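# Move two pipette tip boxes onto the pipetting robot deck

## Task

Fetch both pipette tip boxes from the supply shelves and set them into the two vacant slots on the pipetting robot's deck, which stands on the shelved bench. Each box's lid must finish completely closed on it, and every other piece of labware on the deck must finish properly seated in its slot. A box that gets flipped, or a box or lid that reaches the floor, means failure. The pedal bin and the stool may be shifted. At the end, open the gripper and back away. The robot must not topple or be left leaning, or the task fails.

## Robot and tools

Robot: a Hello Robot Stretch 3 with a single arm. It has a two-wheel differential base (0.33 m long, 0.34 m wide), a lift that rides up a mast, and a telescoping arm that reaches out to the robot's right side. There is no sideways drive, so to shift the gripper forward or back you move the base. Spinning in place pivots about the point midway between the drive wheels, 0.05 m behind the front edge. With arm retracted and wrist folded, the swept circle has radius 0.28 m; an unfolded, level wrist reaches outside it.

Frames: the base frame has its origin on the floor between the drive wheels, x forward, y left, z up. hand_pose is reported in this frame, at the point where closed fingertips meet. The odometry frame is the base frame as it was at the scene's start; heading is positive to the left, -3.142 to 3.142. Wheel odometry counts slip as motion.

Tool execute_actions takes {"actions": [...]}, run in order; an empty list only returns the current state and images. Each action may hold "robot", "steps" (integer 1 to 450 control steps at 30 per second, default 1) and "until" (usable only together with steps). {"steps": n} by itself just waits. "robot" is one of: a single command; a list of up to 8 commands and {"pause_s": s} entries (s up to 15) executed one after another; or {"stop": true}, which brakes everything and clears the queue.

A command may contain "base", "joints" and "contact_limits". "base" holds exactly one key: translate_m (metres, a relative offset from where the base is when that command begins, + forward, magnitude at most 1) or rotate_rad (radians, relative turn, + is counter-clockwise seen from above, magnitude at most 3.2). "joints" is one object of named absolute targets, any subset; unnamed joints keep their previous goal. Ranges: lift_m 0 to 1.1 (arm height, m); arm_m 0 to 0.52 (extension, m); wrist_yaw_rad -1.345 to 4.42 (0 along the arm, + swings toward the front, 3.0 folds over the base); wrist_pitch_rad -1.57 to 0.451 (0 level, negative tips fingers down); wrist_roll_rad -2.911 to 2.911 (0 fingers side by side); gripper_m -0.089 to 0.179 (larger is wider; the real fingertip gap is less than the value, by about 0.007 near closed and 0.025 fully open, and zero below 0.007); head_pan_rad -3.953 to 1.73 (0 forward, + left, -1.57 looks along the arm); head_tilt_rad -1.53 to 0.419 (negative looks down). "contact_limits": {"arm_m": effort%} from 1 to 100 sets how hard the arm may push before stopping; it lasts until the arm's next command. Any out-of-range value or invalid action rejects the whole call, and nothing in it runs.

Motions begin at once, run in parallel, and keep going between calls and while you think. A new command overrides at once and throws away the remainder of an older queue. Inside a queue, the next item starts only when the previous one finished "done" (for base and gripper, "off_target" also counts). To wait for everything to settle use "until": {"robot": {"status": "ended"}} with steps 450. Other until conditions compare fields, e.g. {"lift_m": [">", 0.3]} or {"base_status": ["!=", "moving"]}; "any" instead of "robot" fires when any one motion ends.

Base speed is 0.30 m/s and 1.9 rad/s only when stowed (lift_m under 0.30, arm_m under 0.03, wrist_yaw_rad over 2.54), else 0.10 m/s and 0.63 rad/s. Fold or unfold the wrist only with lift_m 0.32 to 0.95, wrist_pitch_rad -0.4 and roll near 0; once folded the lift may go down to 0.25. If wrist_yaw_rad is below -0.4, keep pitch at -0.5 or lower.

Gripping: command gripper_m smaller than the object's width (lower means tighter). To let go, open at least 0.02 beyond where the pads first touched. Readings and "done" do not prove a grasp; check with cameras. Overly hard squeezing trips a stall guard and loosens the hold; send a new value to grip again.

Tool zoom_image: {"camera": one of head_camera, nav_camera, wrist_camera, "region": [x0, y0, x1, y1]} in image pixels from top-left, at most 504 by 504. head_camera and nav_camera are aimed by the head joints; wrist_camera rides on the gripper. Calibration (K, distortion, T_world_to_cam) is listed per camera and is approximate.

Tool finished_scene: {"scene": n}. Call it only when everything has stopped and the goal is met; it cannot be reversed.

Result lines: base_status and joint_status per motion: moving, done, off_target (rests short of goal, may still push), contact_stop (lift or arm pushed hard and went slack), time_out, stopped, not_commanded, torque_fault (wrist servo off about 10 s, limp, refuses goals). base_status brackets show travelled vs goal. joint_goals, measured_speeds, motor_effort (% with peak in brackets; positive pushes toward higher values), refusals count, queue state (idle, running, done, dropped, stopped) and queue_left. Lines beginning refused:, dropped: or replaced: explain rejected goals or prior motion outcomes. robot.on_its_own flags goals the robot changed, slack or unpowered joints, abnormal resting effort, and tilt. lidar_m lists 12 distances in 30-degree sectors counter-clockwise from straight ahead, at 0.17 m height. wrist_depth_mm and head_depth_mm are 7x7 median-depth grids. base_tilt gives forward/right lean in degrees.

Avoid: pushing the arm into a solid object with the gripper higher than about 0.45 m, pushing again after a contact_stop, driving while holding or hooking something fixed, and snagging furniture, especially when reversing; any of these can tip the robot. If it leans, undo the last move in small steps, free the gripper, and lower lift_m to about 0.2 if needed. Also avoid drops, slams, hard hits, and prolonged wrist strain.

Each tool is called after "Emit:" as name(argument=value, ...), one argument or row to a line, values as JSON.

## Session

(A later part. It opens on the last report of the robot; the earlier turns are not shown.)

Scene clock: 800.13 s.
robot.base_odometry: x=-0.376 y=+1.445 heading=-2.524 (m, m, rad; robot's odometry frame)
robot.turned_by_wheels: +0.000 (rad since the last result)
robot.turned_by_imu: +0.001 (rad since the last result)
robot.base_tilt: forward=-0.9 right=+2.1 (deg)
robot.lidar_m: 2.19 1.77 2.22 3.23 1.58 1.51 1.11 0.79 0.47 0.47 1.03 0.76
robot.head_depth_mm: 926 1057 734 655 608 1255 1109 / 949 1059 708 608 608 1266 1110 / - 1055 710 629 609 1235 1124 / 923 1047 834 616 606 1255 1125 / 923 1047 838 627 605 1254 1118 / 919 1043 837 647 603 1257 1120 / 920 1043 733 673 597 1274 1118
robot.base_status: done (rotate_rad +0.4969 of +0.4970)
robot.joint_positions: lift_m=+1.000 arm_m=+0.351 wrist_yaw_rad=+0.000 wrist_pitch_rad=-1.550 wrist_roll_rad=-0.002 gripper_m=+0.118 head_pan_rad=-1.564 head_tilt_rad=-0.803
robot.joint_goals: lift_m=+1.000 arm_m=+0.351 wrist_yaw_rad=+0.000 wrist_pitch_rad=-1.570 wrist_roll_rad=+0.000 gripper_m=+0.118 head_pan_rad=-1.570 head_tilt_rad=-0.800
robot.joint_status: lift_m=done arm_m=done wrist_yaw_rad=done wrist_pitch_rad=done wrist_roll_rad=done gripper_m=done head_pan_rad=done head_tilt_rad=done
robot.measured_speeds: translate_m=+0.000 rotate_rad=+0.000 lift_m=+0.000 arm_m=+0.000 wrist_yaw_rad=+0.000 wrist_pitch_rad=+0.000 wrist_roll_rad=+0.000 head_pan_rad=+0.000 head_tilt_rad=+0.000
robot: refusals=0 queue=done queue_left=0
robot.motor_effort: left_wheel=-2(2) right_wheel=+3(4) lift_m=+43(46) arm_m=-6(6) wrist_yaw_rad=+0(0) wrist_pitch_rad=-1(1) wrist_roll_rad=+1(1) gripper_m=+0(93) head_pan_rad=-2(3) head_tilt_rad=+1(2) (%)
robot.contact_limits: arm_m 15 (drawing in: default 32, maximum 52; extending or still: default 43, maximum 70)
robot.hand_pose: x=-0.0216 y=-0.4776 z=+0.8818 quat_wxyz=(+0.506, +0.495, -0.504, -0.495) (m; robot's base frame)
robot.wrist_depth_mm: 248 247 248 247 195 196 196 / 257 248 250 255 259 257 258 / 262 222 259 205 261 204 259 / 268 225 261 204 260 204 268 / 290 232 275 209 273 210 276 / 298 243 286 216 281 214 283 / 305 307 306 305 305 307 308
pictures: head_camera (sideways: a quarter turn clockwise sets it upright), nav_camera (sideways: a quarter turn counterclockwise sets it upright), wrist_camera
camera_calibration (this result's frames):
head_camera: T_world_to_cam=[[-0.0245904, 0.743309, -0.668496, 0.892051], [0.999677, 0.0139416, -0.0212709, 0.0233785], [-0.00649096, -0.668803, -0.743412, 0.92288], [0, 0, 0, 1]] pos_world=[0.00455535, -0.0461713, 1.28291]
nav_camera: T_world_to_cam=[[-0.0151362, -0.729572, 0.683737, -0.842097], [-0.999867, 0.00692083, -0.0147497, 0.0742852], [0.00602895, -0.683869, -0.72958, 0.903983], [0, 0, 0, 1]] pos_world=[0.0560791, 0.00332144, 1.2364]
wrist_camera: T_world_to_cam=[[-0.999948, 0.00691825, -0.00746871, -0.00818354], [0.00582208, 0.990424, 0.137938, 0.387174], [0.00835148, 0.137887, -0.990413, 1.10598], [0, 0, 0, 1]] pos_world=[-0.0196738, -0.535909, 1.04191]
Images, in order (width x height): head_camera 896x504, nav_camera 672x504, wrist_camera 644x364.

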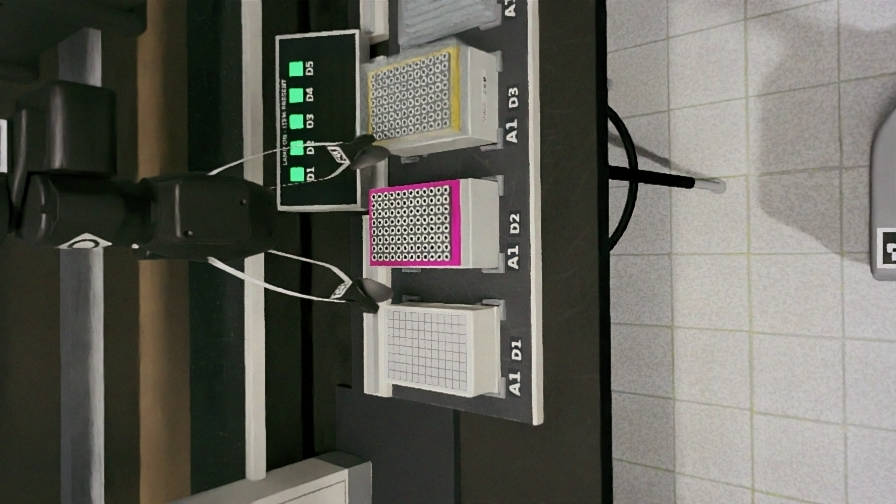

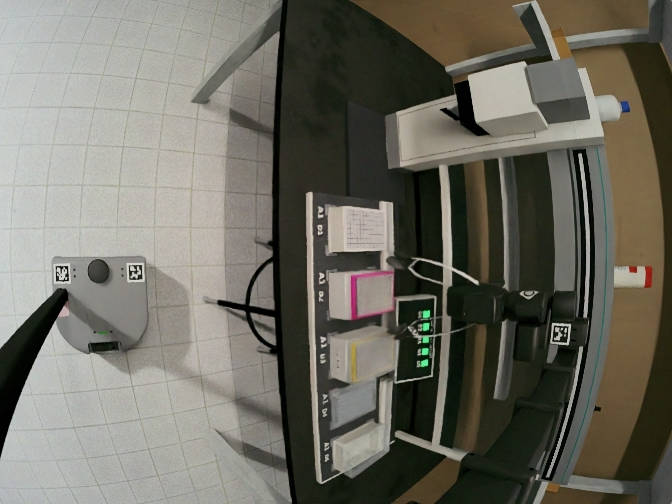

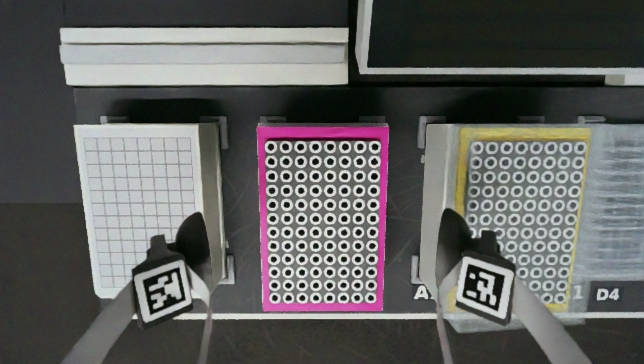

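Emit:
zoom_image(
  camera="head_camera",
  region=[340, 20, 540, 190],
)

Emit:
zoom_image(
  camera="wrist_camera",
  region=[400, 100, 644, 350],
)

Region (340, 20, 540, 190) of head_camera's 896x504 image, scaled by 2.520, with more detail than that image has; it fills the top 428 rows of this view, and the rest is white.

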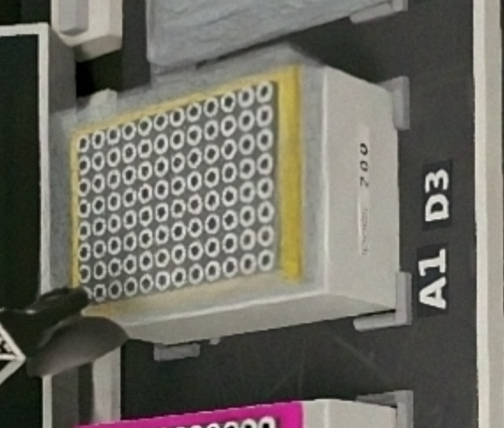

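Region (400, 100, 644, 350) of wrist_camera's 644x364 image, scaled by 2.016; it fills the left 492 columns of this view, and the rest is white.

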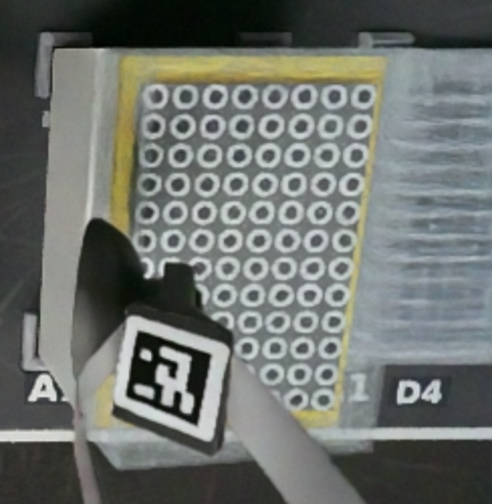

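Emit:
execute_actions(
  actions=[
    {"robot":{"joints":{"gripper_m":0.06}},"steps":60,"until":{"robot":{"status":"ended"}}},
    {"robot":{"joints":{"lift_m":1.03}},"steps":150,"until":{"robot":{"status":"ended"}}},
  ],
)

Emit:
zoom_image(
  camera="head_camera",
  region=[340, 20, 540, 190],
)

Emit:
zoom_image(
  camera="wrist_camera",
  region=[380, 100, 644, 350],
)

Scene clock: 809.97 s.
robot.base_odometry: x=-0.376 y=+1.445 heading=-2.524 (m, m, rad; robot's odometry frame)
robot.turned_by_wheels: +0.000 (rad since the last result)
robot.turned_by_imu: +0.001 (rad since the last result)
robot.base_tilt: forward=-1.0 right=+2.0 (deg)
robot.lidar_m: 2.19 1.77 2.23 3.22 1.59 1.51 1.11 0.79 0.47 0.47 1.03 0.76
robot.head_depth_mm: 931 1058 737 652 609 1263 1116 / 919 1050 708 609 609 1263 1121 / - 1018 713 633 607 1235 1132 / 925 1044 861 618 606 1260 1126 / 926 1048 835 631 603 1251 1118 / 923 1045 835 650 601 1255 1119 / 922 1046 732 672 598 1261 1118
robot.base_status: done (rotate_rad +0.4969 of +0.4970)
robot.joint_positions: lift_m=+1.030 arm_m=+0.351 wrist_yaw_rad=+0.000 wrist_pitch_rad=-1.550 wrist_roll_rad=-0.002 gripper_m=+0.060 head_pan_rad=-1.564 head_tilt_rad=-0.803
robot.joint_goals: lift_m=+1.030 arm_m=+0.351 wrist_yaw_rad=+0.000 wrist_pitch_rad=-1.570 wrist_roll_rad=+0.000 gripper_m=+0.060 head_pan_rad=-1.570 head_tilt_rad=-0.800
robot.joint_status: lift_m=done arm_m=done wrist_yaw_rad=done wrist_pitch_rad=done wrist_roll_rad=done gripper_m=done head_pan_rad=done head_tilt_rad=done
robot.measured_speeds: translate_m=+0.000 rotate_rad=+0.000 lift_m=+0.000 arm_m=+0.000 wrist_yaw_rad=+0.000 wrist_pitch_rad=+0.000 wrist_roll_rad=+0.000 head_pan_rad=+0.000 head_tilt_rad=+0.000
robot: refusals=0 queue=done queue_left=0
robot.motor_effort: left_wheel=-2(2) right_wheel=+3(2) lift_m=+43(44) arm_m=-6(6) wrist_yaw_rad=+0(0) wrist_pitch_rad=-1(2) wrist_roll_rad=+1(1) gripper_m=+0(90) head_pan_rad=-1(1) head_tilt_rad=+2(1) (%)
robot.contact_limits: arm_m 15 (drawing in: default 32, maximum 52; extending or still: default 43, maximum 70)
robot.hand_pose: x=-0.0216 y=-0.4776 z=+0.9118 quat_wxyz=(+0.506, +0.495, -0.504, -0.495) (m; robot's base frame)
robot.wrist_depth_mm: 278 276 275 277 221 220 220 / 282 279 279 277 243 244 245 / 292 253 288 233 287 234 292 / 303 257 262 236 262 234 300 / 321 266 263 242 246 243 309 / 327 321 - 255 319 253 318 / 338 337 337 337 342 337 340
pictures: head_camera (sideways: a quarter turn clockwise sets it upright), nav_camera (sideways: a quarter turn counterclockwise sets it upright), wrist_camera
camera_calibration (this result's frames):
head_camera: T_world_to_cam=[[-0.0245904, 0.743309, -0.668496, 0.892051], [0.999677, 0.0139416, -0.0212709, 0.0233785], [-0.00649096, -0.668803, -0.743412, 0.92288], [0, 0, 0, 1]] pos_world=[0.00455535, -0.0461713, 1.28291]
nav_camera: T_world_to_cam=[[-0.0151362, -0.729572, 0.683737, -0.842097], [-0.999867, 0.00692083, -0.0147497, 0.0742852], [0.00602895, -0.683869, -0.72958, 0.903983], [0, 0, 0, 1]] pos_world=[0.0560791, 0.00332144, 1.2364]
wrist_camera: T_world_to_cam=[[-0.999948, 0.00691834, -0.00746872, -0.00795949], [0.00582217, 0.990424, 0.137938, 0.383036], [0.00835149, 0.137887, -0.990413, 1.13568], [0, 0, 0, 1]] pos_world=[-0.0196738, -0.535909, 1.0719]
Images, in order (width x height): head_camera 896x504, nav_camera 672x504, wrist_camera 644x364.

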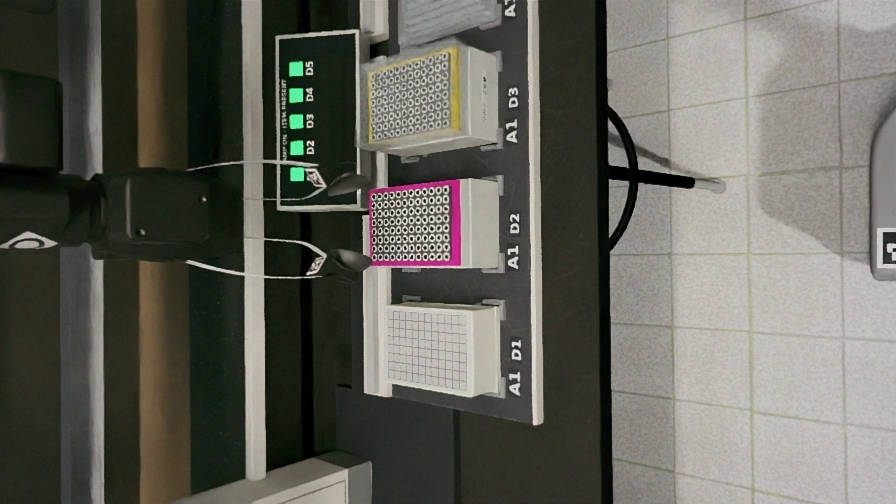

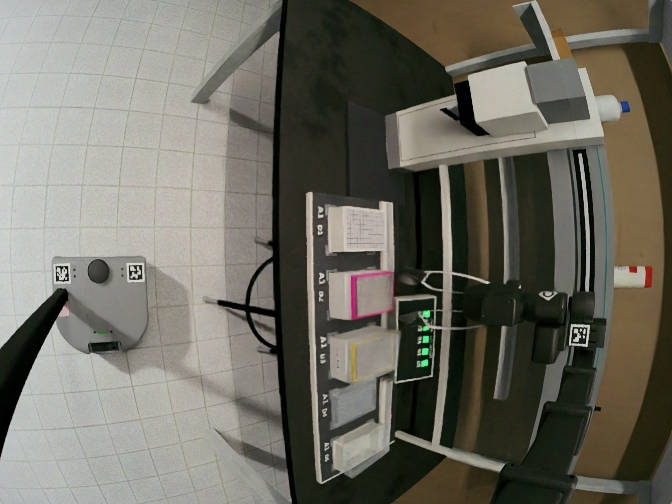

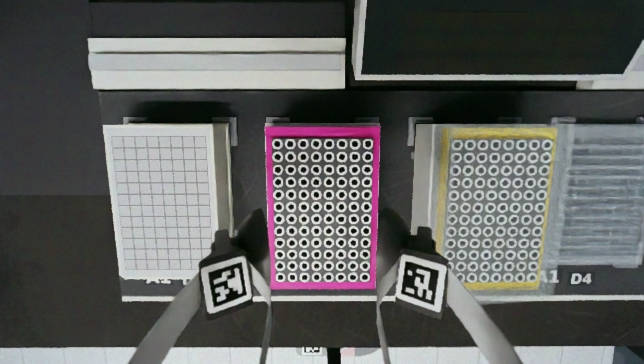

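Region (340, 20, 540, 190) of head_camera's 896x504 image, scaled by 2.520, with more detail than that image has; it fills the top 428 rows of this view, and the rest is white.

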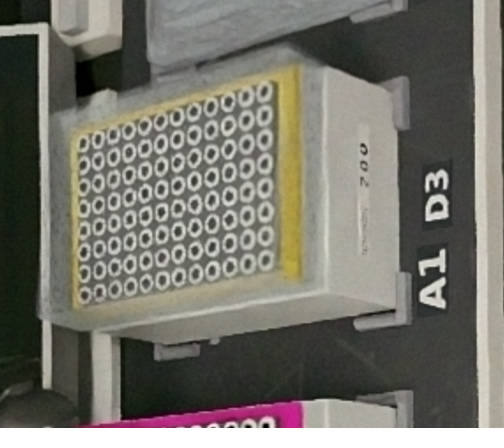

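Region (380, 100, 644, 350) of wrist_camera's 644x364 image, scaled by 1.909; it fills the top 477 rows of this view, and the rest is white.

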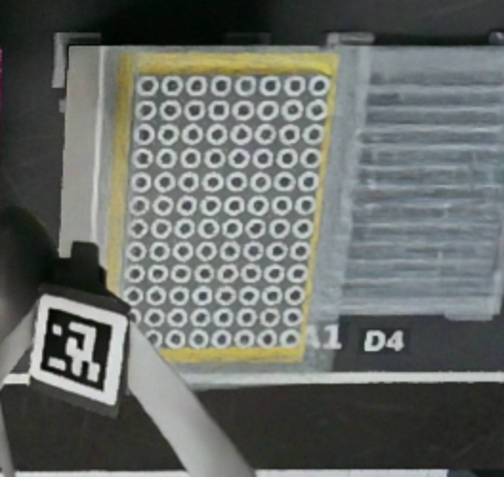

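Emit:
execute_actions(
  actions=[
    {"robot":[{"base":{"translate_m":-0.3675},"joints":{"wrist_yaw_rad":0.13}},{"joints":{"gripper_m":0.15,"lift_m":0.985}}],"steps":450,"until":{"robot":{"status":"ended"}}},
  ],
)

Scene clock: 829.93 s.
robot.base_odometry: x=-0.077 y=+1.658 heading=-2.524 (m, m, rad; robot's odometry frame)
robot.turned_by_wheels: +0.000 (rad since the last result)
robot.turned_by_imu: +0.001 (rad since the last result)
robot.base_tilt: forward=-1.0 right=+1.9 (deg)
robot.lidar_m: 2.56 2.12 2.75 3.23 1.36 0.75 0.82 0.50 0.49 0.67 0.51 1.11
robot.head_depth_mm: - 1021 831 686 608 1137 1114 / - 1051 831 685 610 1269 1116 / - 824 808 671 609 1263 1126 / 932 1058 811 664 609 1256 1122 / 935 1046 836 671 608 1261 1108 / 921 1049 712 654 609 1239 1118 / 923 1050 708 610 611 1262 1114
robot.base_status: done (translate_m -0.3675 of -0.3675)
robot.joint_positions: lift_m=+0.985 arm_m=+0.351 wrist_yaw_rad=+0.128 wrist_pitch_rad=-1.550 wrist_roll_rad=-0.002 gripper_m=+0.150 head_pan_rad=-1.564 head_tilt_rad=-0.803
robot.joint_goals: lift_m=+0.985 arm_m=+0.351 wrist_yaw_rad=+0.130 wrist_pitch_rad=-1.570 wrist_roll_rad=+0.000 gripper_m=+0.150 head_pan_rad=-1.570 head_tilt_rad=-0.800
robot.joint_status: lift_m=done arm_m=done wrist_yaw_rad=done wrist_pitch_rad=done wrist_roll_rad=done gripper_m=done head_pan_rad=done head_tilt_rad=done
robot.measured_speeds: translate_m=+0.000 rotate_rad=+0.000 lift_m=+0.000 arm_m=+0.000 wrist_yaw_rad=+0.000 wrist_pitch_rad=+0.000 wrist_roll_rad=+0.000 head_pan_rad=+0.000 head_tilt_rad=+0.000
robot: refusals=0 queue=done queue_left=0
robot.motor_effort: left_wheel=-2(7) right_wheel=+3(4) lift_m=+31(44) arm_m=-6(6) wrist_yaw_rad=+1(0) wrist_pitch_rad=-2(1) wrist_roll_rad=+1(1) gripper_m=+0(96) head_pan_rad=-3(2) head_tilt_rad=+1(1) (%)
robot.contact_limits: arm_m 15 (drawing in: default 32, maximum 52; extending or still: default 43, maximum 70)
robot.hand_pose: x=-0.0240 y=-0.4777 z=+0.8673 quat_wxyz=(+0.536, +0.527, -0.472, -0.461) (m; robot's base frame)
robot.wrist_depth_mm: 236 230 227 228 234 247 248 / 239 241 241 243 240 253 255 / 246 247 247 247 249 258 260 / 251 256 254 251 257 268 267 / 259 259 260 260 264 271 272 / 268 - 271 260 279 - 281 / 294 290 289 291 292 291 289
pictures: head_camera (sideways: a quarter turn clockwise sets it upright), nav_camera (sideways: a quarter turn counterclockwise sets it upright), wrist_camera
camera_calibration (this result's frames):
head_camera: T_world_to_cam=[[-0.0245904, 0.743309, -0.668496, 0.892051], [0.999677, 0.0139416, -0.0212709, 0.0233785], [-0.00649096, -0.668803, -0.743412, 0.92288], [0, 0, 0, 1]] pos_world=[0.00455535, -0.0461713, 1.28291]
nav_camera: T_world_to_cam=[[-0.0151362, -0.729572, 0.683737, -0.842097], [-0.999867, 0.00692083, -0.0147497, 0.0742852], [0.00602895, -0.683869, -0.72958, 0.903983], [0, 0, 0, 1]] pos_world=[0.0560791, 0.00332143, 1.2364]
wrist_camera: T_world_to_cam=[[-0.992587, -0.121308, -0.00746872, -0.0717734], [-0.121174, 0.983001, 0.137938, 0.382779], [-0.00939115, 0.13782, -0.990413, 1.09116], [0, 0, 0, 1]] pos_world=[-0.0146112, -0.535362, 1.02736]
Images, in order (width x height): head_camera 896x504, nav_camera 672x504, wrist_camera 644x364.

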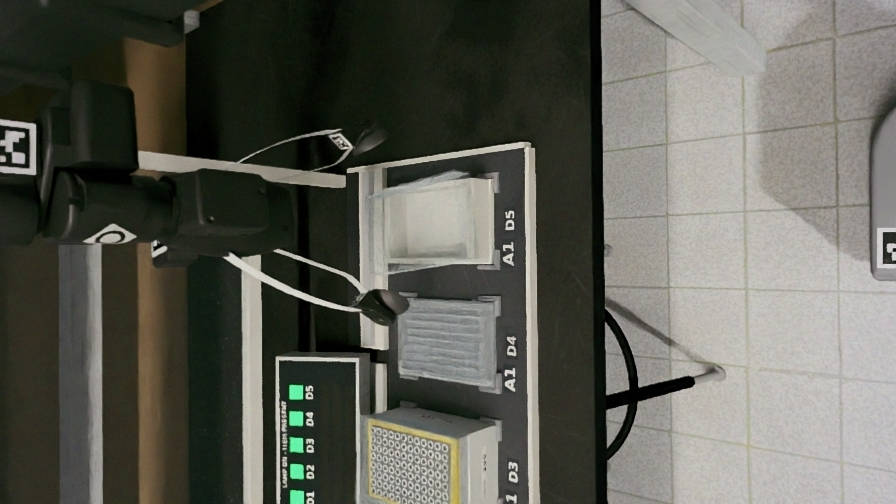

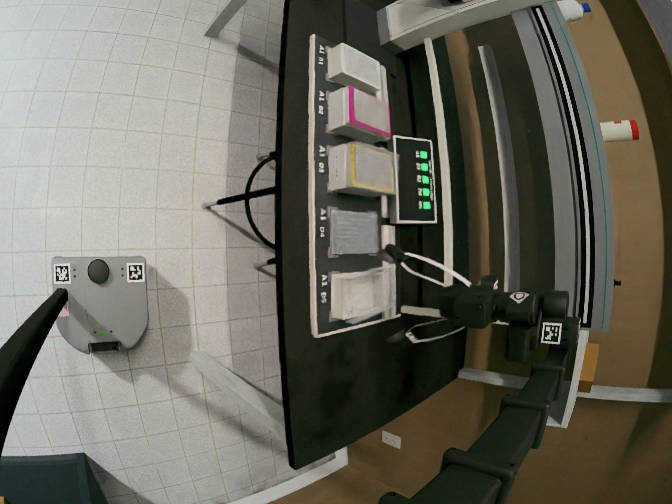

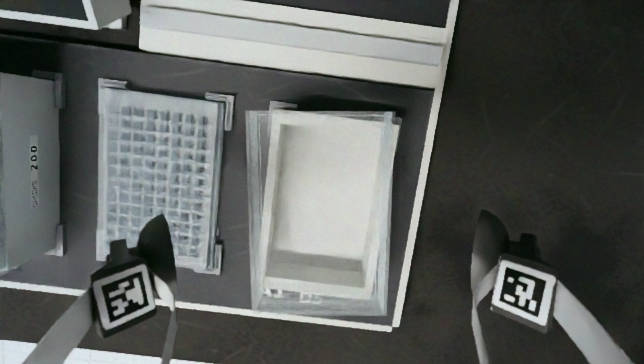

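Emit:
execute_actions(
  actions=[
    {"robot":[{"base":{"translate_m":0.004},"joints":{"arm_m":0.3595,"lift_m":0.94},"contact_limits":{"arm_m":15}}],"steps":450,"until":{"robot":{"status":"ended"}}},
  ],
)

Scene clock: 837.60 s.
robot.base_odometry: x=-0.080 y=+1.656 heading=-2.524 (m, m, rad; robot's odometry frame)
robot.turned_by_wheels: +0.000 (rad since the last result)
robot.turned_by_imu: +0.001 (rad since the last result)
robot.base_tilt: forward=-1.1 right=+1.9 (deg)
robot.lidar_m: 2.55 2.10 2.74 3.23 1.36 0.76 0.82 0.50 0.49 0.67 0.51 1.10
robot.head_depth_mm: 937 - 810 686 609 1156 1105 / - 980 831 690 608 1266 1114 / - 987 787 658 610 1265 1122 / 926 1061 807 667 607 1252 1125 / 929 1058 820 661 608 1261 1113 / 930 1052 711 654 610 1238 1119 / 927 1046 709 609 609 1263 1115
robot.base_status: done (translate_m +0.0040 of +0.0040)
robot.joint_positions: lift_m=+0.940 arm_m=+0.359 wrist_yaw_rad=+0.128 wrist_pitch_rad=-1.550 wrist_roll_rad=-0.002 gripper_m=+0.150 head_pan_rad=-1.564 head_tilt_rad=-0.803
robot.joint_goals: lift_m=+0.940 arm_m=+0.359 wrist_yaw_rad=+0.130 wrist_pitch_rad=-1.570 wrist_roll_rad=+0.000 gripper_m=+0.150 head_pan_rad=-1.570 head_tilt_rad=-0.800
robot.joint_status: lift_m=done arm_m=done wrist_yaw_rad=done wrist_pitch_rad=done wrist_roll_rad=done gripper_m=done head_pan_rad=done head_tilt_rad=done
robot.measured_speeds: translate_m=+0.000 rotate_rad=+0.000 lift_m=+0.000 arm_m=+0.000 wrist_yaw_rad=+0.000 wrist_pitch_rad=+0.000 wrist_roll_rad=+0.000 head_pan_rad=+0.000 head_tilt_rad=+0.000
robot: refusals=0 queue=done queue_left=0
robot.motor_effort: left_wheel=-2(3) right_wheel=+3(9) lift_m=+31(31) arm_m=+5(4) wrist_yaw_rad=+1(1) wrist_pitch_rad=-2(2) wrist_roll_rad=+1(1) gripper_m=+0(0) head_pan_rad=-2(3) head_tilt_rad=+1(2) (%)
robot.contact_limits: arm_m 15 (drawing in: default 32, maximum 52; extending or still: default 43, maximum 70)
robot.hand_pose: x=-0.0240 y=-0.4855 z=+0.8223 quat_wxyz=(+0.536, +0.527, -0.472, -0.461) (m; robot's base frame)
robot.wrist_depth_mm: 200 188 183 185 189 203 204 / 198 199 197 198 193 209 209 / 205 203 201 202 202 215 216 / 209 209 210 203 207 223 222 / 214 215 213 210 211 225 229 / 219 - 220 216 221 - 234 / 228 227 227 205 229 241 242
pictures: head_camera (sideways: a quarter turn clockwise sets it upright), nav_camera (sideways: a quarter turn counterclockwise sets it upright), wrist_camera
camera_calibration (this result's frames):
head_camera: T_world_to_cam=[[-0.0245906, 0.743309, -0.668496, 0.892051], [0.999677, 0.0139419, -0.0212709, 0.0233785], [-0.0064908, -0.668803, -0.743412, 0.92288], [0, 0, 0, 1]] pos_world=[0.00455536, -0.0461713, 1.28291]
nav_camera: T_world_to_cam=[[-0.015136, -0.729572, 0.683737, -0.842097], [-0.999867, 0.00692059, -0.0147497, 0.0742852], [0.00602912, -0.683869, -0.72958, 0.903983], [0, 0, 0, 1]] pos_world=[0.0560791, 0.00332145, 1.2364]
wrist_camera: T_world_to_cam=[[-0.992579, -0.121369, -0.00746826, -0.073087], [-0.121234, 0.982984, 0.138005, 0.396572], [-0.00940837, 0.137887, -0.990403, 1.04769], [0, 0, 0, 1]] pos_world=[-0.0146096, -0.543156, 0.982361]
Images, in order (width x height): head_camera 896x504, nav_camera 672x504, wrist_camera 644x364.

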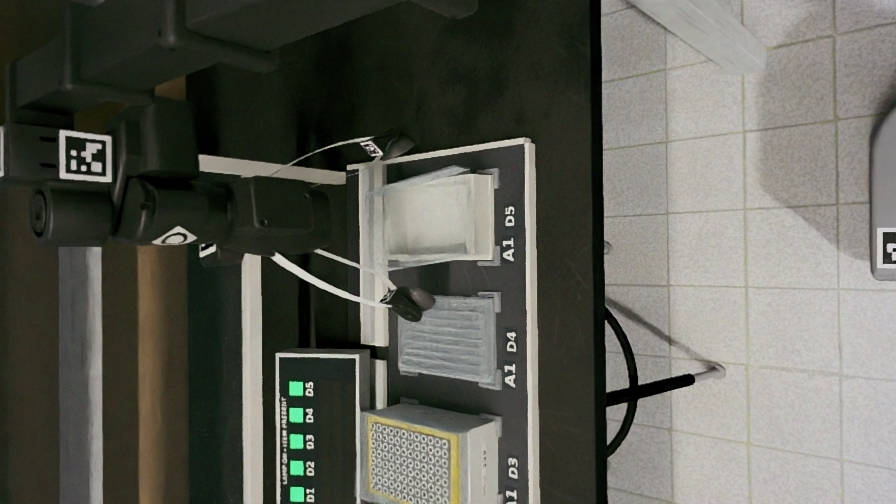

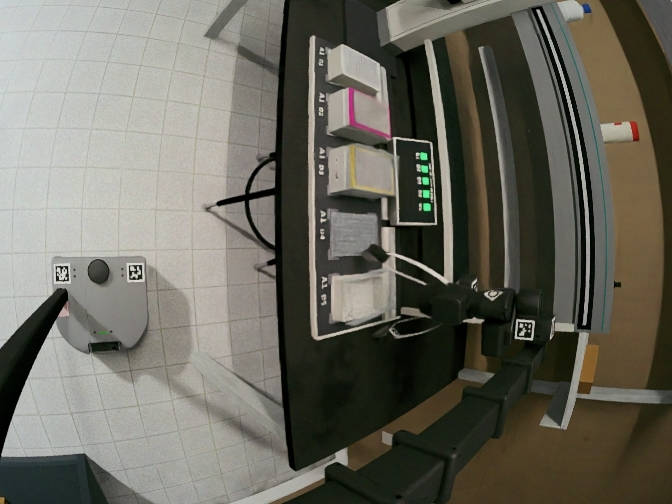

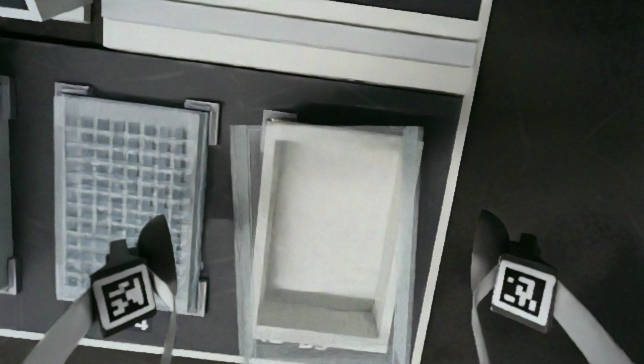

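Emit:
execute_actions(
  actions=[
    {"robot":[{"joints":{"gripper_m":0.115}},{"joints":{"lift_m":0.927}},{"joints":{"gripper_m":0.065}},{"joints":{"lift_m":0.96}}],"steps":450,"until":{"robot":{"status":"ended"}}},
  ],
)

Scene clock: 844.00 s.
robot.base_odometry: x=-0.080 y=+1.656 heading=-2.524 (m, m, rad; robot's odometry frame)
robot.turned_by_wheels: +0.000 (rad since the last result)
robot.turned_by_imu: +0.001 (rad since the last result)
robot.base_tilt: forward=-1.0 right=+2.0 (deg)
robot.lidar_m: 2.56 2.10 2.74 3.23 1.36 0.76 0.82 0.50 0.49 0.67 0.51 1.10
robot.head_depth_mm: - - 833 687 610 1150 1113 / - 1026 831 682 609 1265 1115 / - 682 803 655 608 1262 1124 / 929 1053 812 665 610 1253 1126 / 925 1050 811 670 610 1264 1119 / 928 1052 712 653 610 1242 1119 / 924 1053 709 609 609 1255 1117
robot.base_status: done (translate_m +0.0040 of +0.0040)
robot.joint_positions: lift_m=+0.960 arm_m=+0.359 wrist_yaw_rad=+0.128 wrist_pitch_rad=-1.550 wrist_roll_rad=-0.002 gripper_m=+0.066 head_pan_rad=-1.564 head_tilt_rad=-0.803
robot.joint_goals: lift_m=+0.960 arm_m=+0.359 wrist_yaw_rad=+0.130 wrist_pitch_rad=-1.570 wrist_roll_rad=+0.000 gripper_m=+0.065 head_pan_rad=-1.570 head_tilt_rad=-0.800
robot.joint_status: lift_m=done arm_m=done wrist_yaw_rad=done wrist_pitch_rad=done wrist_roll_rad=done gripper_m=done head_pan_rad=done head_tilt_rad=done
robot.measured_speeds: translate_m=+0.000 rotate_rad=+0.000 lift_m=+0.000 arm_m=+0.000 wrist_yaw_rad=+0.000 wrist_pitch_rad=+0.000 wrist_roll_rad=+0.000 head_pan_rad=+0.000 head_tilt_rad=+0.000
robot: refusals=0 queue=done queue_left=0
robot.motor_effort: left_wheel=-2(2) right_wheel=+3(4) lift_m=+44(45) arm_m=+5(5) wrist_yaw_rad=+1(1) wrist_pitch_rad=-1(2) wrist_roll_rad=+1(1) gripper_m=-13(97) head_pan_rad=-2(2) head_tilt_rad=+2(1) (%)
robot.contact_limits: arm_m 15 (drawing in: default 32, maximum 52; extending or still: default 43, maximum 70)
robot.hand_pose: x=-0.0240 y=-0.4855 z=+0.8418 quat_wxyz=(+0.536, +0.527, -0.472, -0.461) (m; robot's base frame)
robot.wrist_depth_mm: 179 205 204 204 209 223 223 / 217 216 218 211 211 229 229 / 222 224 223 221 222 235 235 / 227 228 229 224 227 241 242 / 235 234 233 229 234 249 247 / 242 241 241 236 241 255 256 / 264 262 250 250 253 261 264
pictures: head_camera (sideways: a quarter turn clockwise sets it upright), nav_camera (sideways: a quarter turn counterclockwise sets it upright), wrist_camera
camera_calibration (this result's frames):
head_camera: T_world_to_cam=[[-0.0245905, 0.743309, -0.668496, 0.892051], [0.999677, 0.0139418, -0.0212709, 0.0233785], [-0.00649088, -0.668803, -0.743412, 0.92288], [0, 0, 0, 1]] pos_world=[0.00455536, -0.0461713, 1.28291]
nav_camera: T_world_to_cam=[[-0.0151361, -0.729572, 0.683737, -0.842097], [-0.999867, 0.00692071, -0.0147497, 0.0742852], [0.00602903, -0.683869, -0.72958, 0.903983], [0, 0, 0, 1]] pos_world=[0.0560791, 0.00332144, 1.2364]
wrist_camera: T_world_to_cam=[[-0.992579, -0.121374, -0.00746826, -0.0729436], [-0.121239, 0.982983, 0.138005, 0.393877], [-0.00940902, 0.137886, -0.990403, 1.06703], [0, 0, 0, 1]] pos_world=[-0.0146094, -0.543157, 1.00189]
Images, in order (width x height): head_camera 896x504, nav_camera 672x504, wrist_camera 644x364.

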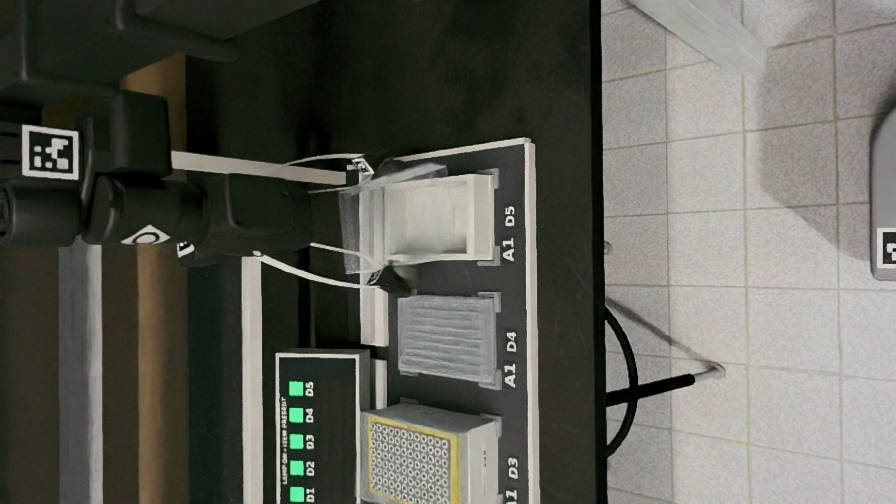

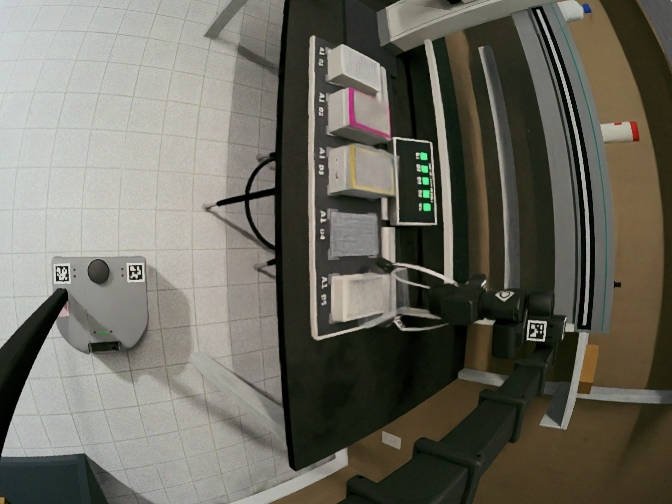

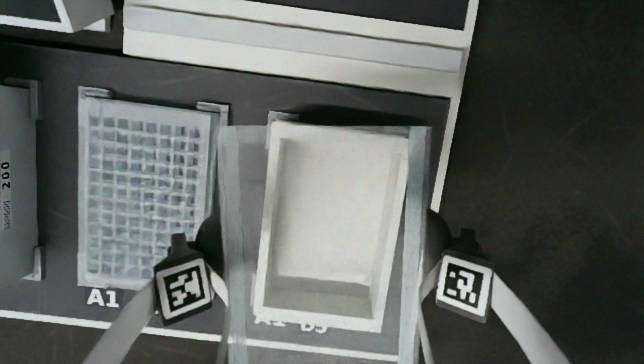

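Emit:
execute_actions(
  actions=[
    {"robot":[{"joints":{"lift_m":1.03,"wrist_yaw_rad":0.0,"arm_m":0.352}},{"base":{"translate_m":0.3635}},{"joints":{"lift_m":0.972}}],"steps":450,"until":{"robot":{"status":"ended"}}},
  ],
)

Emit:
zoom_image(
  camera="wrist_camera",
  region=[180, 90, 480, 364],
)

Emit:
zoom_image(
  camera="head_camera",
  region=[340, 140, 540, 320],
)

Scene clock: 856.40 s.
robot.base_odometry: x=-0.376 y=+1.445 heading=-2.524 (m, m, rad; robot's odometry frame)
robot.turned_by_wheels: +0.000 (rad since the last result)
robot.turned_by_imu: +0.002 (rad since the last result)
robot.base_tilt: forward=-0.9 right=+2.0 (deg)
robot.lidar_m: 2.19 1.78 2.23 3.23 1.58 1.51 1.11 0.79 0.47 0.47 1.03 0.76
robot.head_depth_mm: - 982 736 652 609 1264 1115 / - 1022 708 608 609 1262 1113 / - 1026 711 630 608 1235 1121 / 926 1043 808 616 606 1260 1126 / 923 1048 833 630 602 1263 1120 / 925 1050 834 649 604 1265 1118 / 920 1044 734 671 595 1260 1117
robot.base_status: done (translate_m +0.3635 of +0.3635)
robot.joint_positions: lift_m=+0.972 arm_m=+0.352 wrist_yaw_rad=+0.002 wrist_pitch_rad=-1.550 wrist_roll_rad=-0.002 gripper_m=+0.066 head_pan_rad=-1.564 head_tilt_rad=-0.803
robot.joint_goals: lift_m=+0.972 arm_m=+0.352 wrist_yaw_rad=+0.000 wrist_pitch_rad=-1.570 wrist_roll_rad=+0.000 gripper_m=+0.065 head_pan_rad=-1.570 head_tilt_rad=-0.800
robot.joint_status: lift_m=done arm_m=done wrist_yaw_rad=done wrist_pitch_rad=done wrist_roll_rad=done gripper_m=done head_pan_rad=done head_tilt_rad=done
robot.measured_speeds: translate_m=+0.000 rotate_rad=+0.000 lift_m=+0.000 arm_m=+0.000 wrist_yaw_rad=+0.000 wrist_pitch_rad=+0.000 wrist_roll_rad=+0.000 head_pan_rad=+0.000 head_tilt_rad=+0.000
robot: refusals=0 queue=done queue_left=0
robot.motor_effort: left_wheel=-2(3) right_wheel=+3(10) lift_m=+31(45) arm_m=-6(8) wrist_yaw_rad=-1(2) wrist_pitch_rad=-1(1) wrist_roll_rad=+1(1) gripper_m=-13(13) head_pan_rad=-2(3) head_tilt_rad=+1(1) (%)
robot.hand_pose: x=-0.0217 y=-0.4785 z=+0.8543 quat_wxyz=(+0.506, +0.496, -0.504, -0.494) (m; robot's base frame)
robot.wrist_depth_mm: 218 218 220 220 173 173 173 / 227 223 223 223 230 231 231 / 228 196 231 177 231 179 179 / 200 199 230 177 231 178 177 / 207 204 208 182 209 182 183 / 265 210 253 187 252 187 190 / 276 263 263 196 263 197 261
pictures: head_camera (sideways: a quarter turn clockwise sets it upright), nav_camera (sideways: a quarter turn counterclockwise sets it upright), wrist_camera
camera_calibration (this result's frames):
head_camera: T_world_to_cam=[[-0.0245905, 0.743309, -0.668496, 0.892051], [0.999677, 0.0139418, -0.0212709, 0.0233785], [-0.00649088, -0.668803, -0.743412, 0.92288], [0, 0, 0, 1]] pos_world=[0.00455536, -0.0461713, 1.28291]
nav_camera: T_world_to_cam=[[-0.0151361, -0.729572, 0.683737, -0.842097], [-0.999867, 0.00692071, -0.0147497, 0.0742852], [0.00602903, -0.683869, -0.72958, 0.903983], [0, 0, 0, 1]] pos_world=[0.0560791, 0.00332144, 1.2364]
wrist_camera: T_world_to_cam=[[-0.99996, 0.00488562, -0.00746828, -0.00939397], [0.00380832, 0.990424, 0.138005, 0.391844], [0.008071, 0.137971, -0.990403, 1.07886], [0, 0, 0, 1]] pos_world=[-0.0195933, -0.536897, 1.01436]
Images, in order (width x height): head_camera 896x504, nav_camera 672x504, wrist_camera 644x364.

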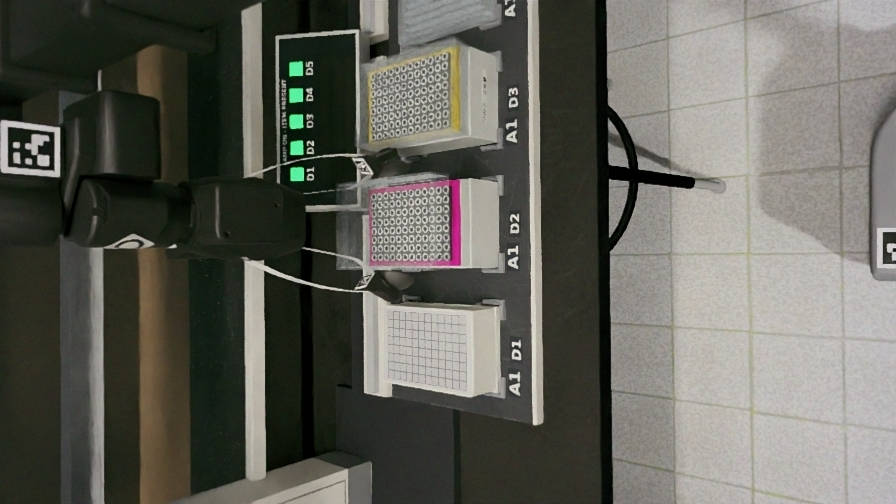

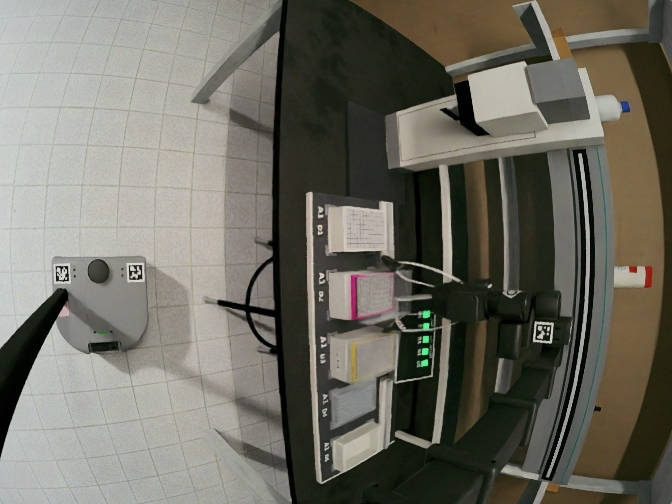

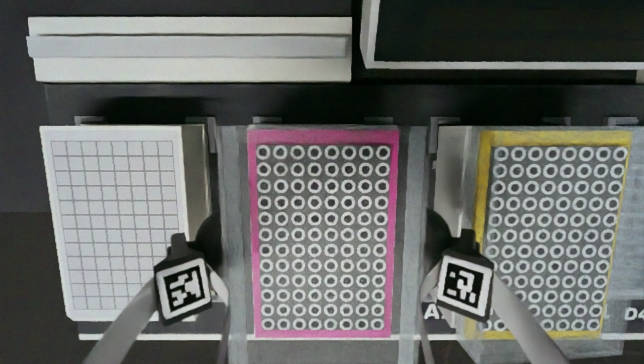

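Region (180, 90, 480, 364) of wrist_camera's 644x364 image, scaled by 1.680; it fills the top 460 rows of this view, and the rest is white.

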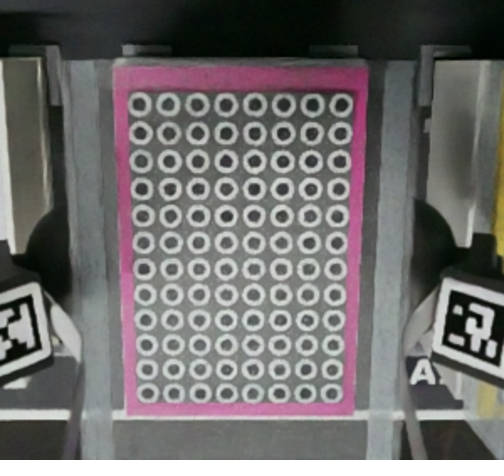

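Region (340, 140, 540, 320) of head_camera's 896x504 image, scaled by 2.520, with more detail than that image has; it fills the top 454 rows of this view, and the rest is white.

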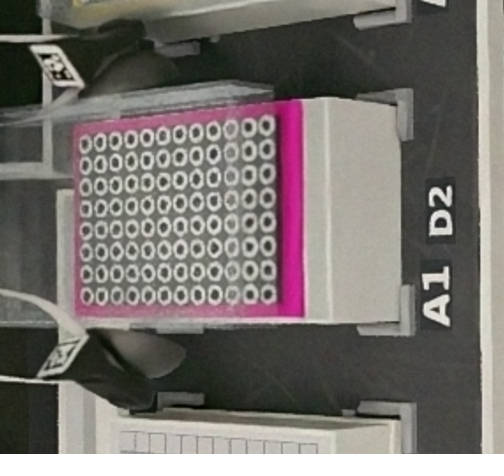

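Emit:
execute_actions(
  actions=[
    {"robot":[{"joints":{"lift_m":0.956,"arm_m":0.354},"contact_limits":{"arm_m":15}}],"steps":450,"until":{"robot":{"status":"ended"}}},
  ],
)

Emit:
zoom_image(
  camera="wrist_camera",
  region=[180, 90, 480, 364],
)

Emit:
zoom_image(
  camera="head_camera",
  region=[340, 140, 540, 320],
)

Scene clock: 864.93 s.
robot.base_odometry: x=-0.376 y=+1.445 heading=-2.524 (m, m, rad; robot's odometry frame)
robot.turned_by_wheels: +0.000 (rad since the last result)
robot.turned_by_imu: +0.000 (rad since the last result)
robot.base_tilt: forward=-1.0 right=+2.0 (deg)
robot.lidar_m: 2.19 1.78 2.22 3.22 1.59 1.50 1.12 0.79 0.47 0.47 1.03 0.76
robot.head_depth_mm: - - 735 653 611 1261 1116 / - 1018 707 609 609 1253 1116 / - 1025 712 626 608 1241 1126 / 924 1049 811 616 604 1265 1122 / 925 1047 833 621 603 1253 1112 / 922 1044 835 649 601 1258 1123 / 920 1042 732 673 598 1264 1113
robot.base_status: done (translate_m +0.3635 of +0.3635)
robot.joint_positions: lift_m=+0.956 arm_m=+0.354 wrist_yaw_rad=+0.002 wrist_pitch_rad=-1.550 wrist_roll_rad=-0.002 gripper_m=+0.066 head_pan_rad=-1.564 head_tilt_rad=-0.803
robot.joint_goals: lift_m=+0.956 arm_m=+0.354 wrist_yaw_rad=+0.000 wrist_pitch_rad=-1.570 wrist_roll_rad=+0.000 gripper_m=+0.065 head_pan_rad=-1.570 head_tilt_rad=-0.800
robot.joint_status: lift_m=done arm_m=done wrist_yaw_rad=done wrist_pitch_rad=done wrist_roll_rad=done gripper_m=done head_pan_rad=done head_tilt_rad=done
robot.measured_speeds: translate_m=+0.000 rotate_rad=+0.000 lift_m=+0.000 arm_m=+0.000 wrist_yaw_rad=+0.000 wrist_pitch_rad=+0.000 wrist_roll_rad=+0.000 head_pan_rad=+0.000 head_tilt_rad=+0.000
robot: refusals=0 queue=done queue_left=0
robot.motor_effort: left_wheel=-2(2) right_wheel=+3(3) lift_m=+31(32) arm_m=+5(2) wrist_yaw_rad=-1(1) wrist_pitch_rad=-1(1) wrist_roll_rad=+1(1) gripper_m=-13(13) head_pan_rad=-1(2) head_tilt_rad=+2(1) (%)
robot.contact_limits: arm_m 15 (drawing in: default 32, maximum 52; extending or still: default 43, maximum 70)
robot.hand_pose: x=-0.0217 y=-0.4798 z=+0.8382 quat_wxyz=(+0.506, +0.496, -0.504, -0.494) (m; robot's base frame)
robot.wrist_depth_mm: 200 201 201 202 159 160 160 / 206 208 207 208 216 215 216 / 180 180 214 174 218 178 175 / 183 183 208 159 211 163 160 / 188 189 208 165 168 165 164 / 195 192 235 169 237 169 170 / 251 200 244 174 242 179 174
pictures: head_camera (sideways: a quarter turn clockwise sets it upright), nav_camera (sideways: a quarter turn counterclockwise sets it upright), wrist_camera
camera_calibration (this result's frames):
head_camera: T_world_to_cam=[[-0.0245905, 0.743309, -0.668496, 0.892051], [0.999677, 0.0139418, -0.0212709, 0.0233785], [-0.00649088, -0.668803, -0.743412, 0.92288], [0, 0, 0, 1]] pos_world=[0.00455536, -0.0461713, 1.28291]
nav_camera: T_world_to_cam=[[-0.0151361, -0.729572, 0.683737, -0.842097], [-0.999867, 0.00692071, -0.0147497, 0.0742852], [0.00602903, -0.683869, -0.72958, 0.903983], [0, 0, 0, 1]] pos_world=[0.0560791, 0.00332145, 1.2364]
wrist_camera: T_world_to_cam=[[-0.99996, 0.00492642, -0.00746816, -0.00948699], [0.00384861, 0.990422, 0.138023, 0.395321], [0.00807658, 0.137989, -0.990401, 1.06318], [0, 0, 0, 1]] pos_world=[-0.0195949, -0.538195, 0.998343]
Images, in order (width x height): head_camera 896x504, nav_camera 672x504, wrist_camera 644x364.

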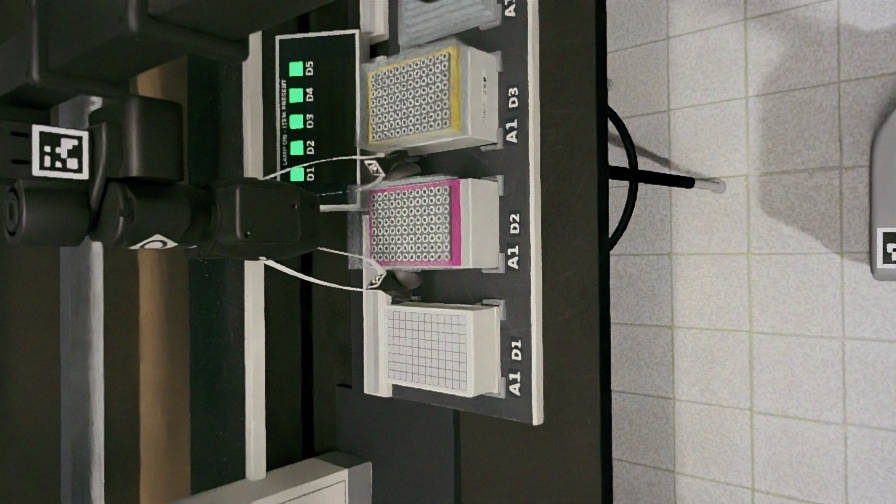

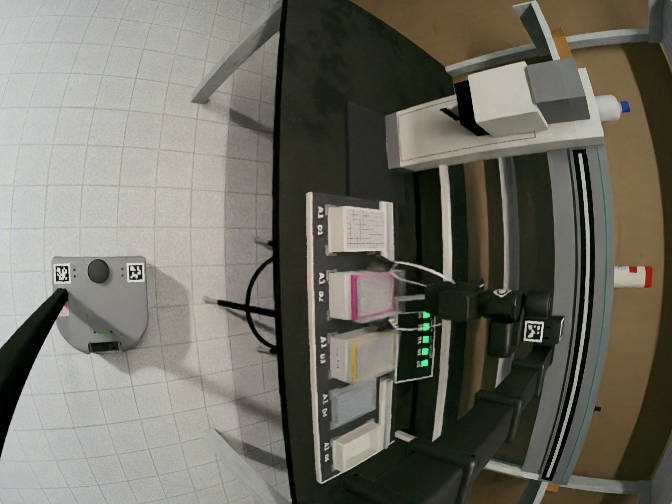

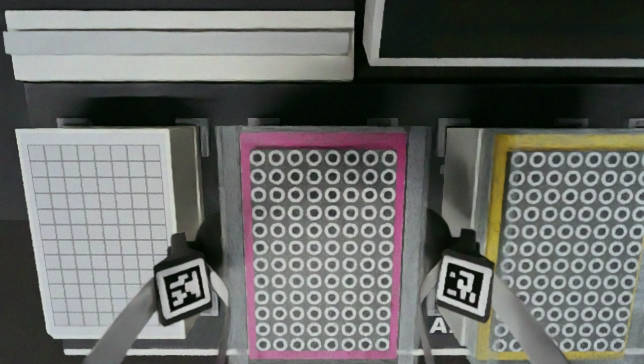

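Region (180, 90, 480, 364) of wrist_camera's 644x364 image, scaled by 1.680; it fills the top 460 rows of this view, and the rest is white.

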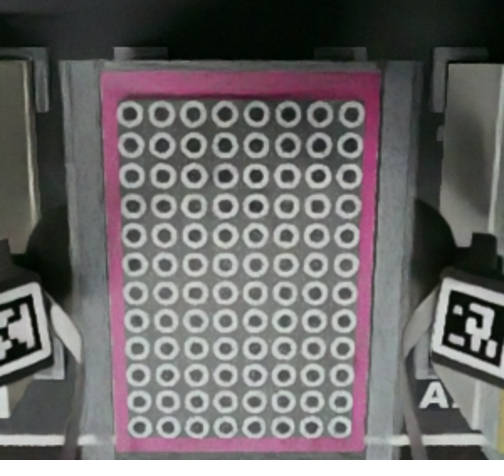

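Region (340, 140, 540, 320) of head_camera's 896x504 image, scaled by 2.520, with more detail than that image has; it fills the top 454 rows of this view, and the rest is white.

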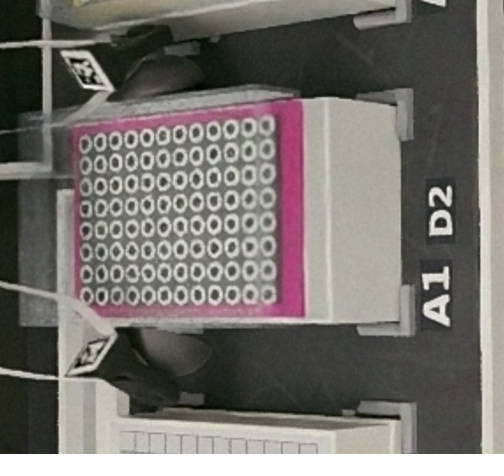

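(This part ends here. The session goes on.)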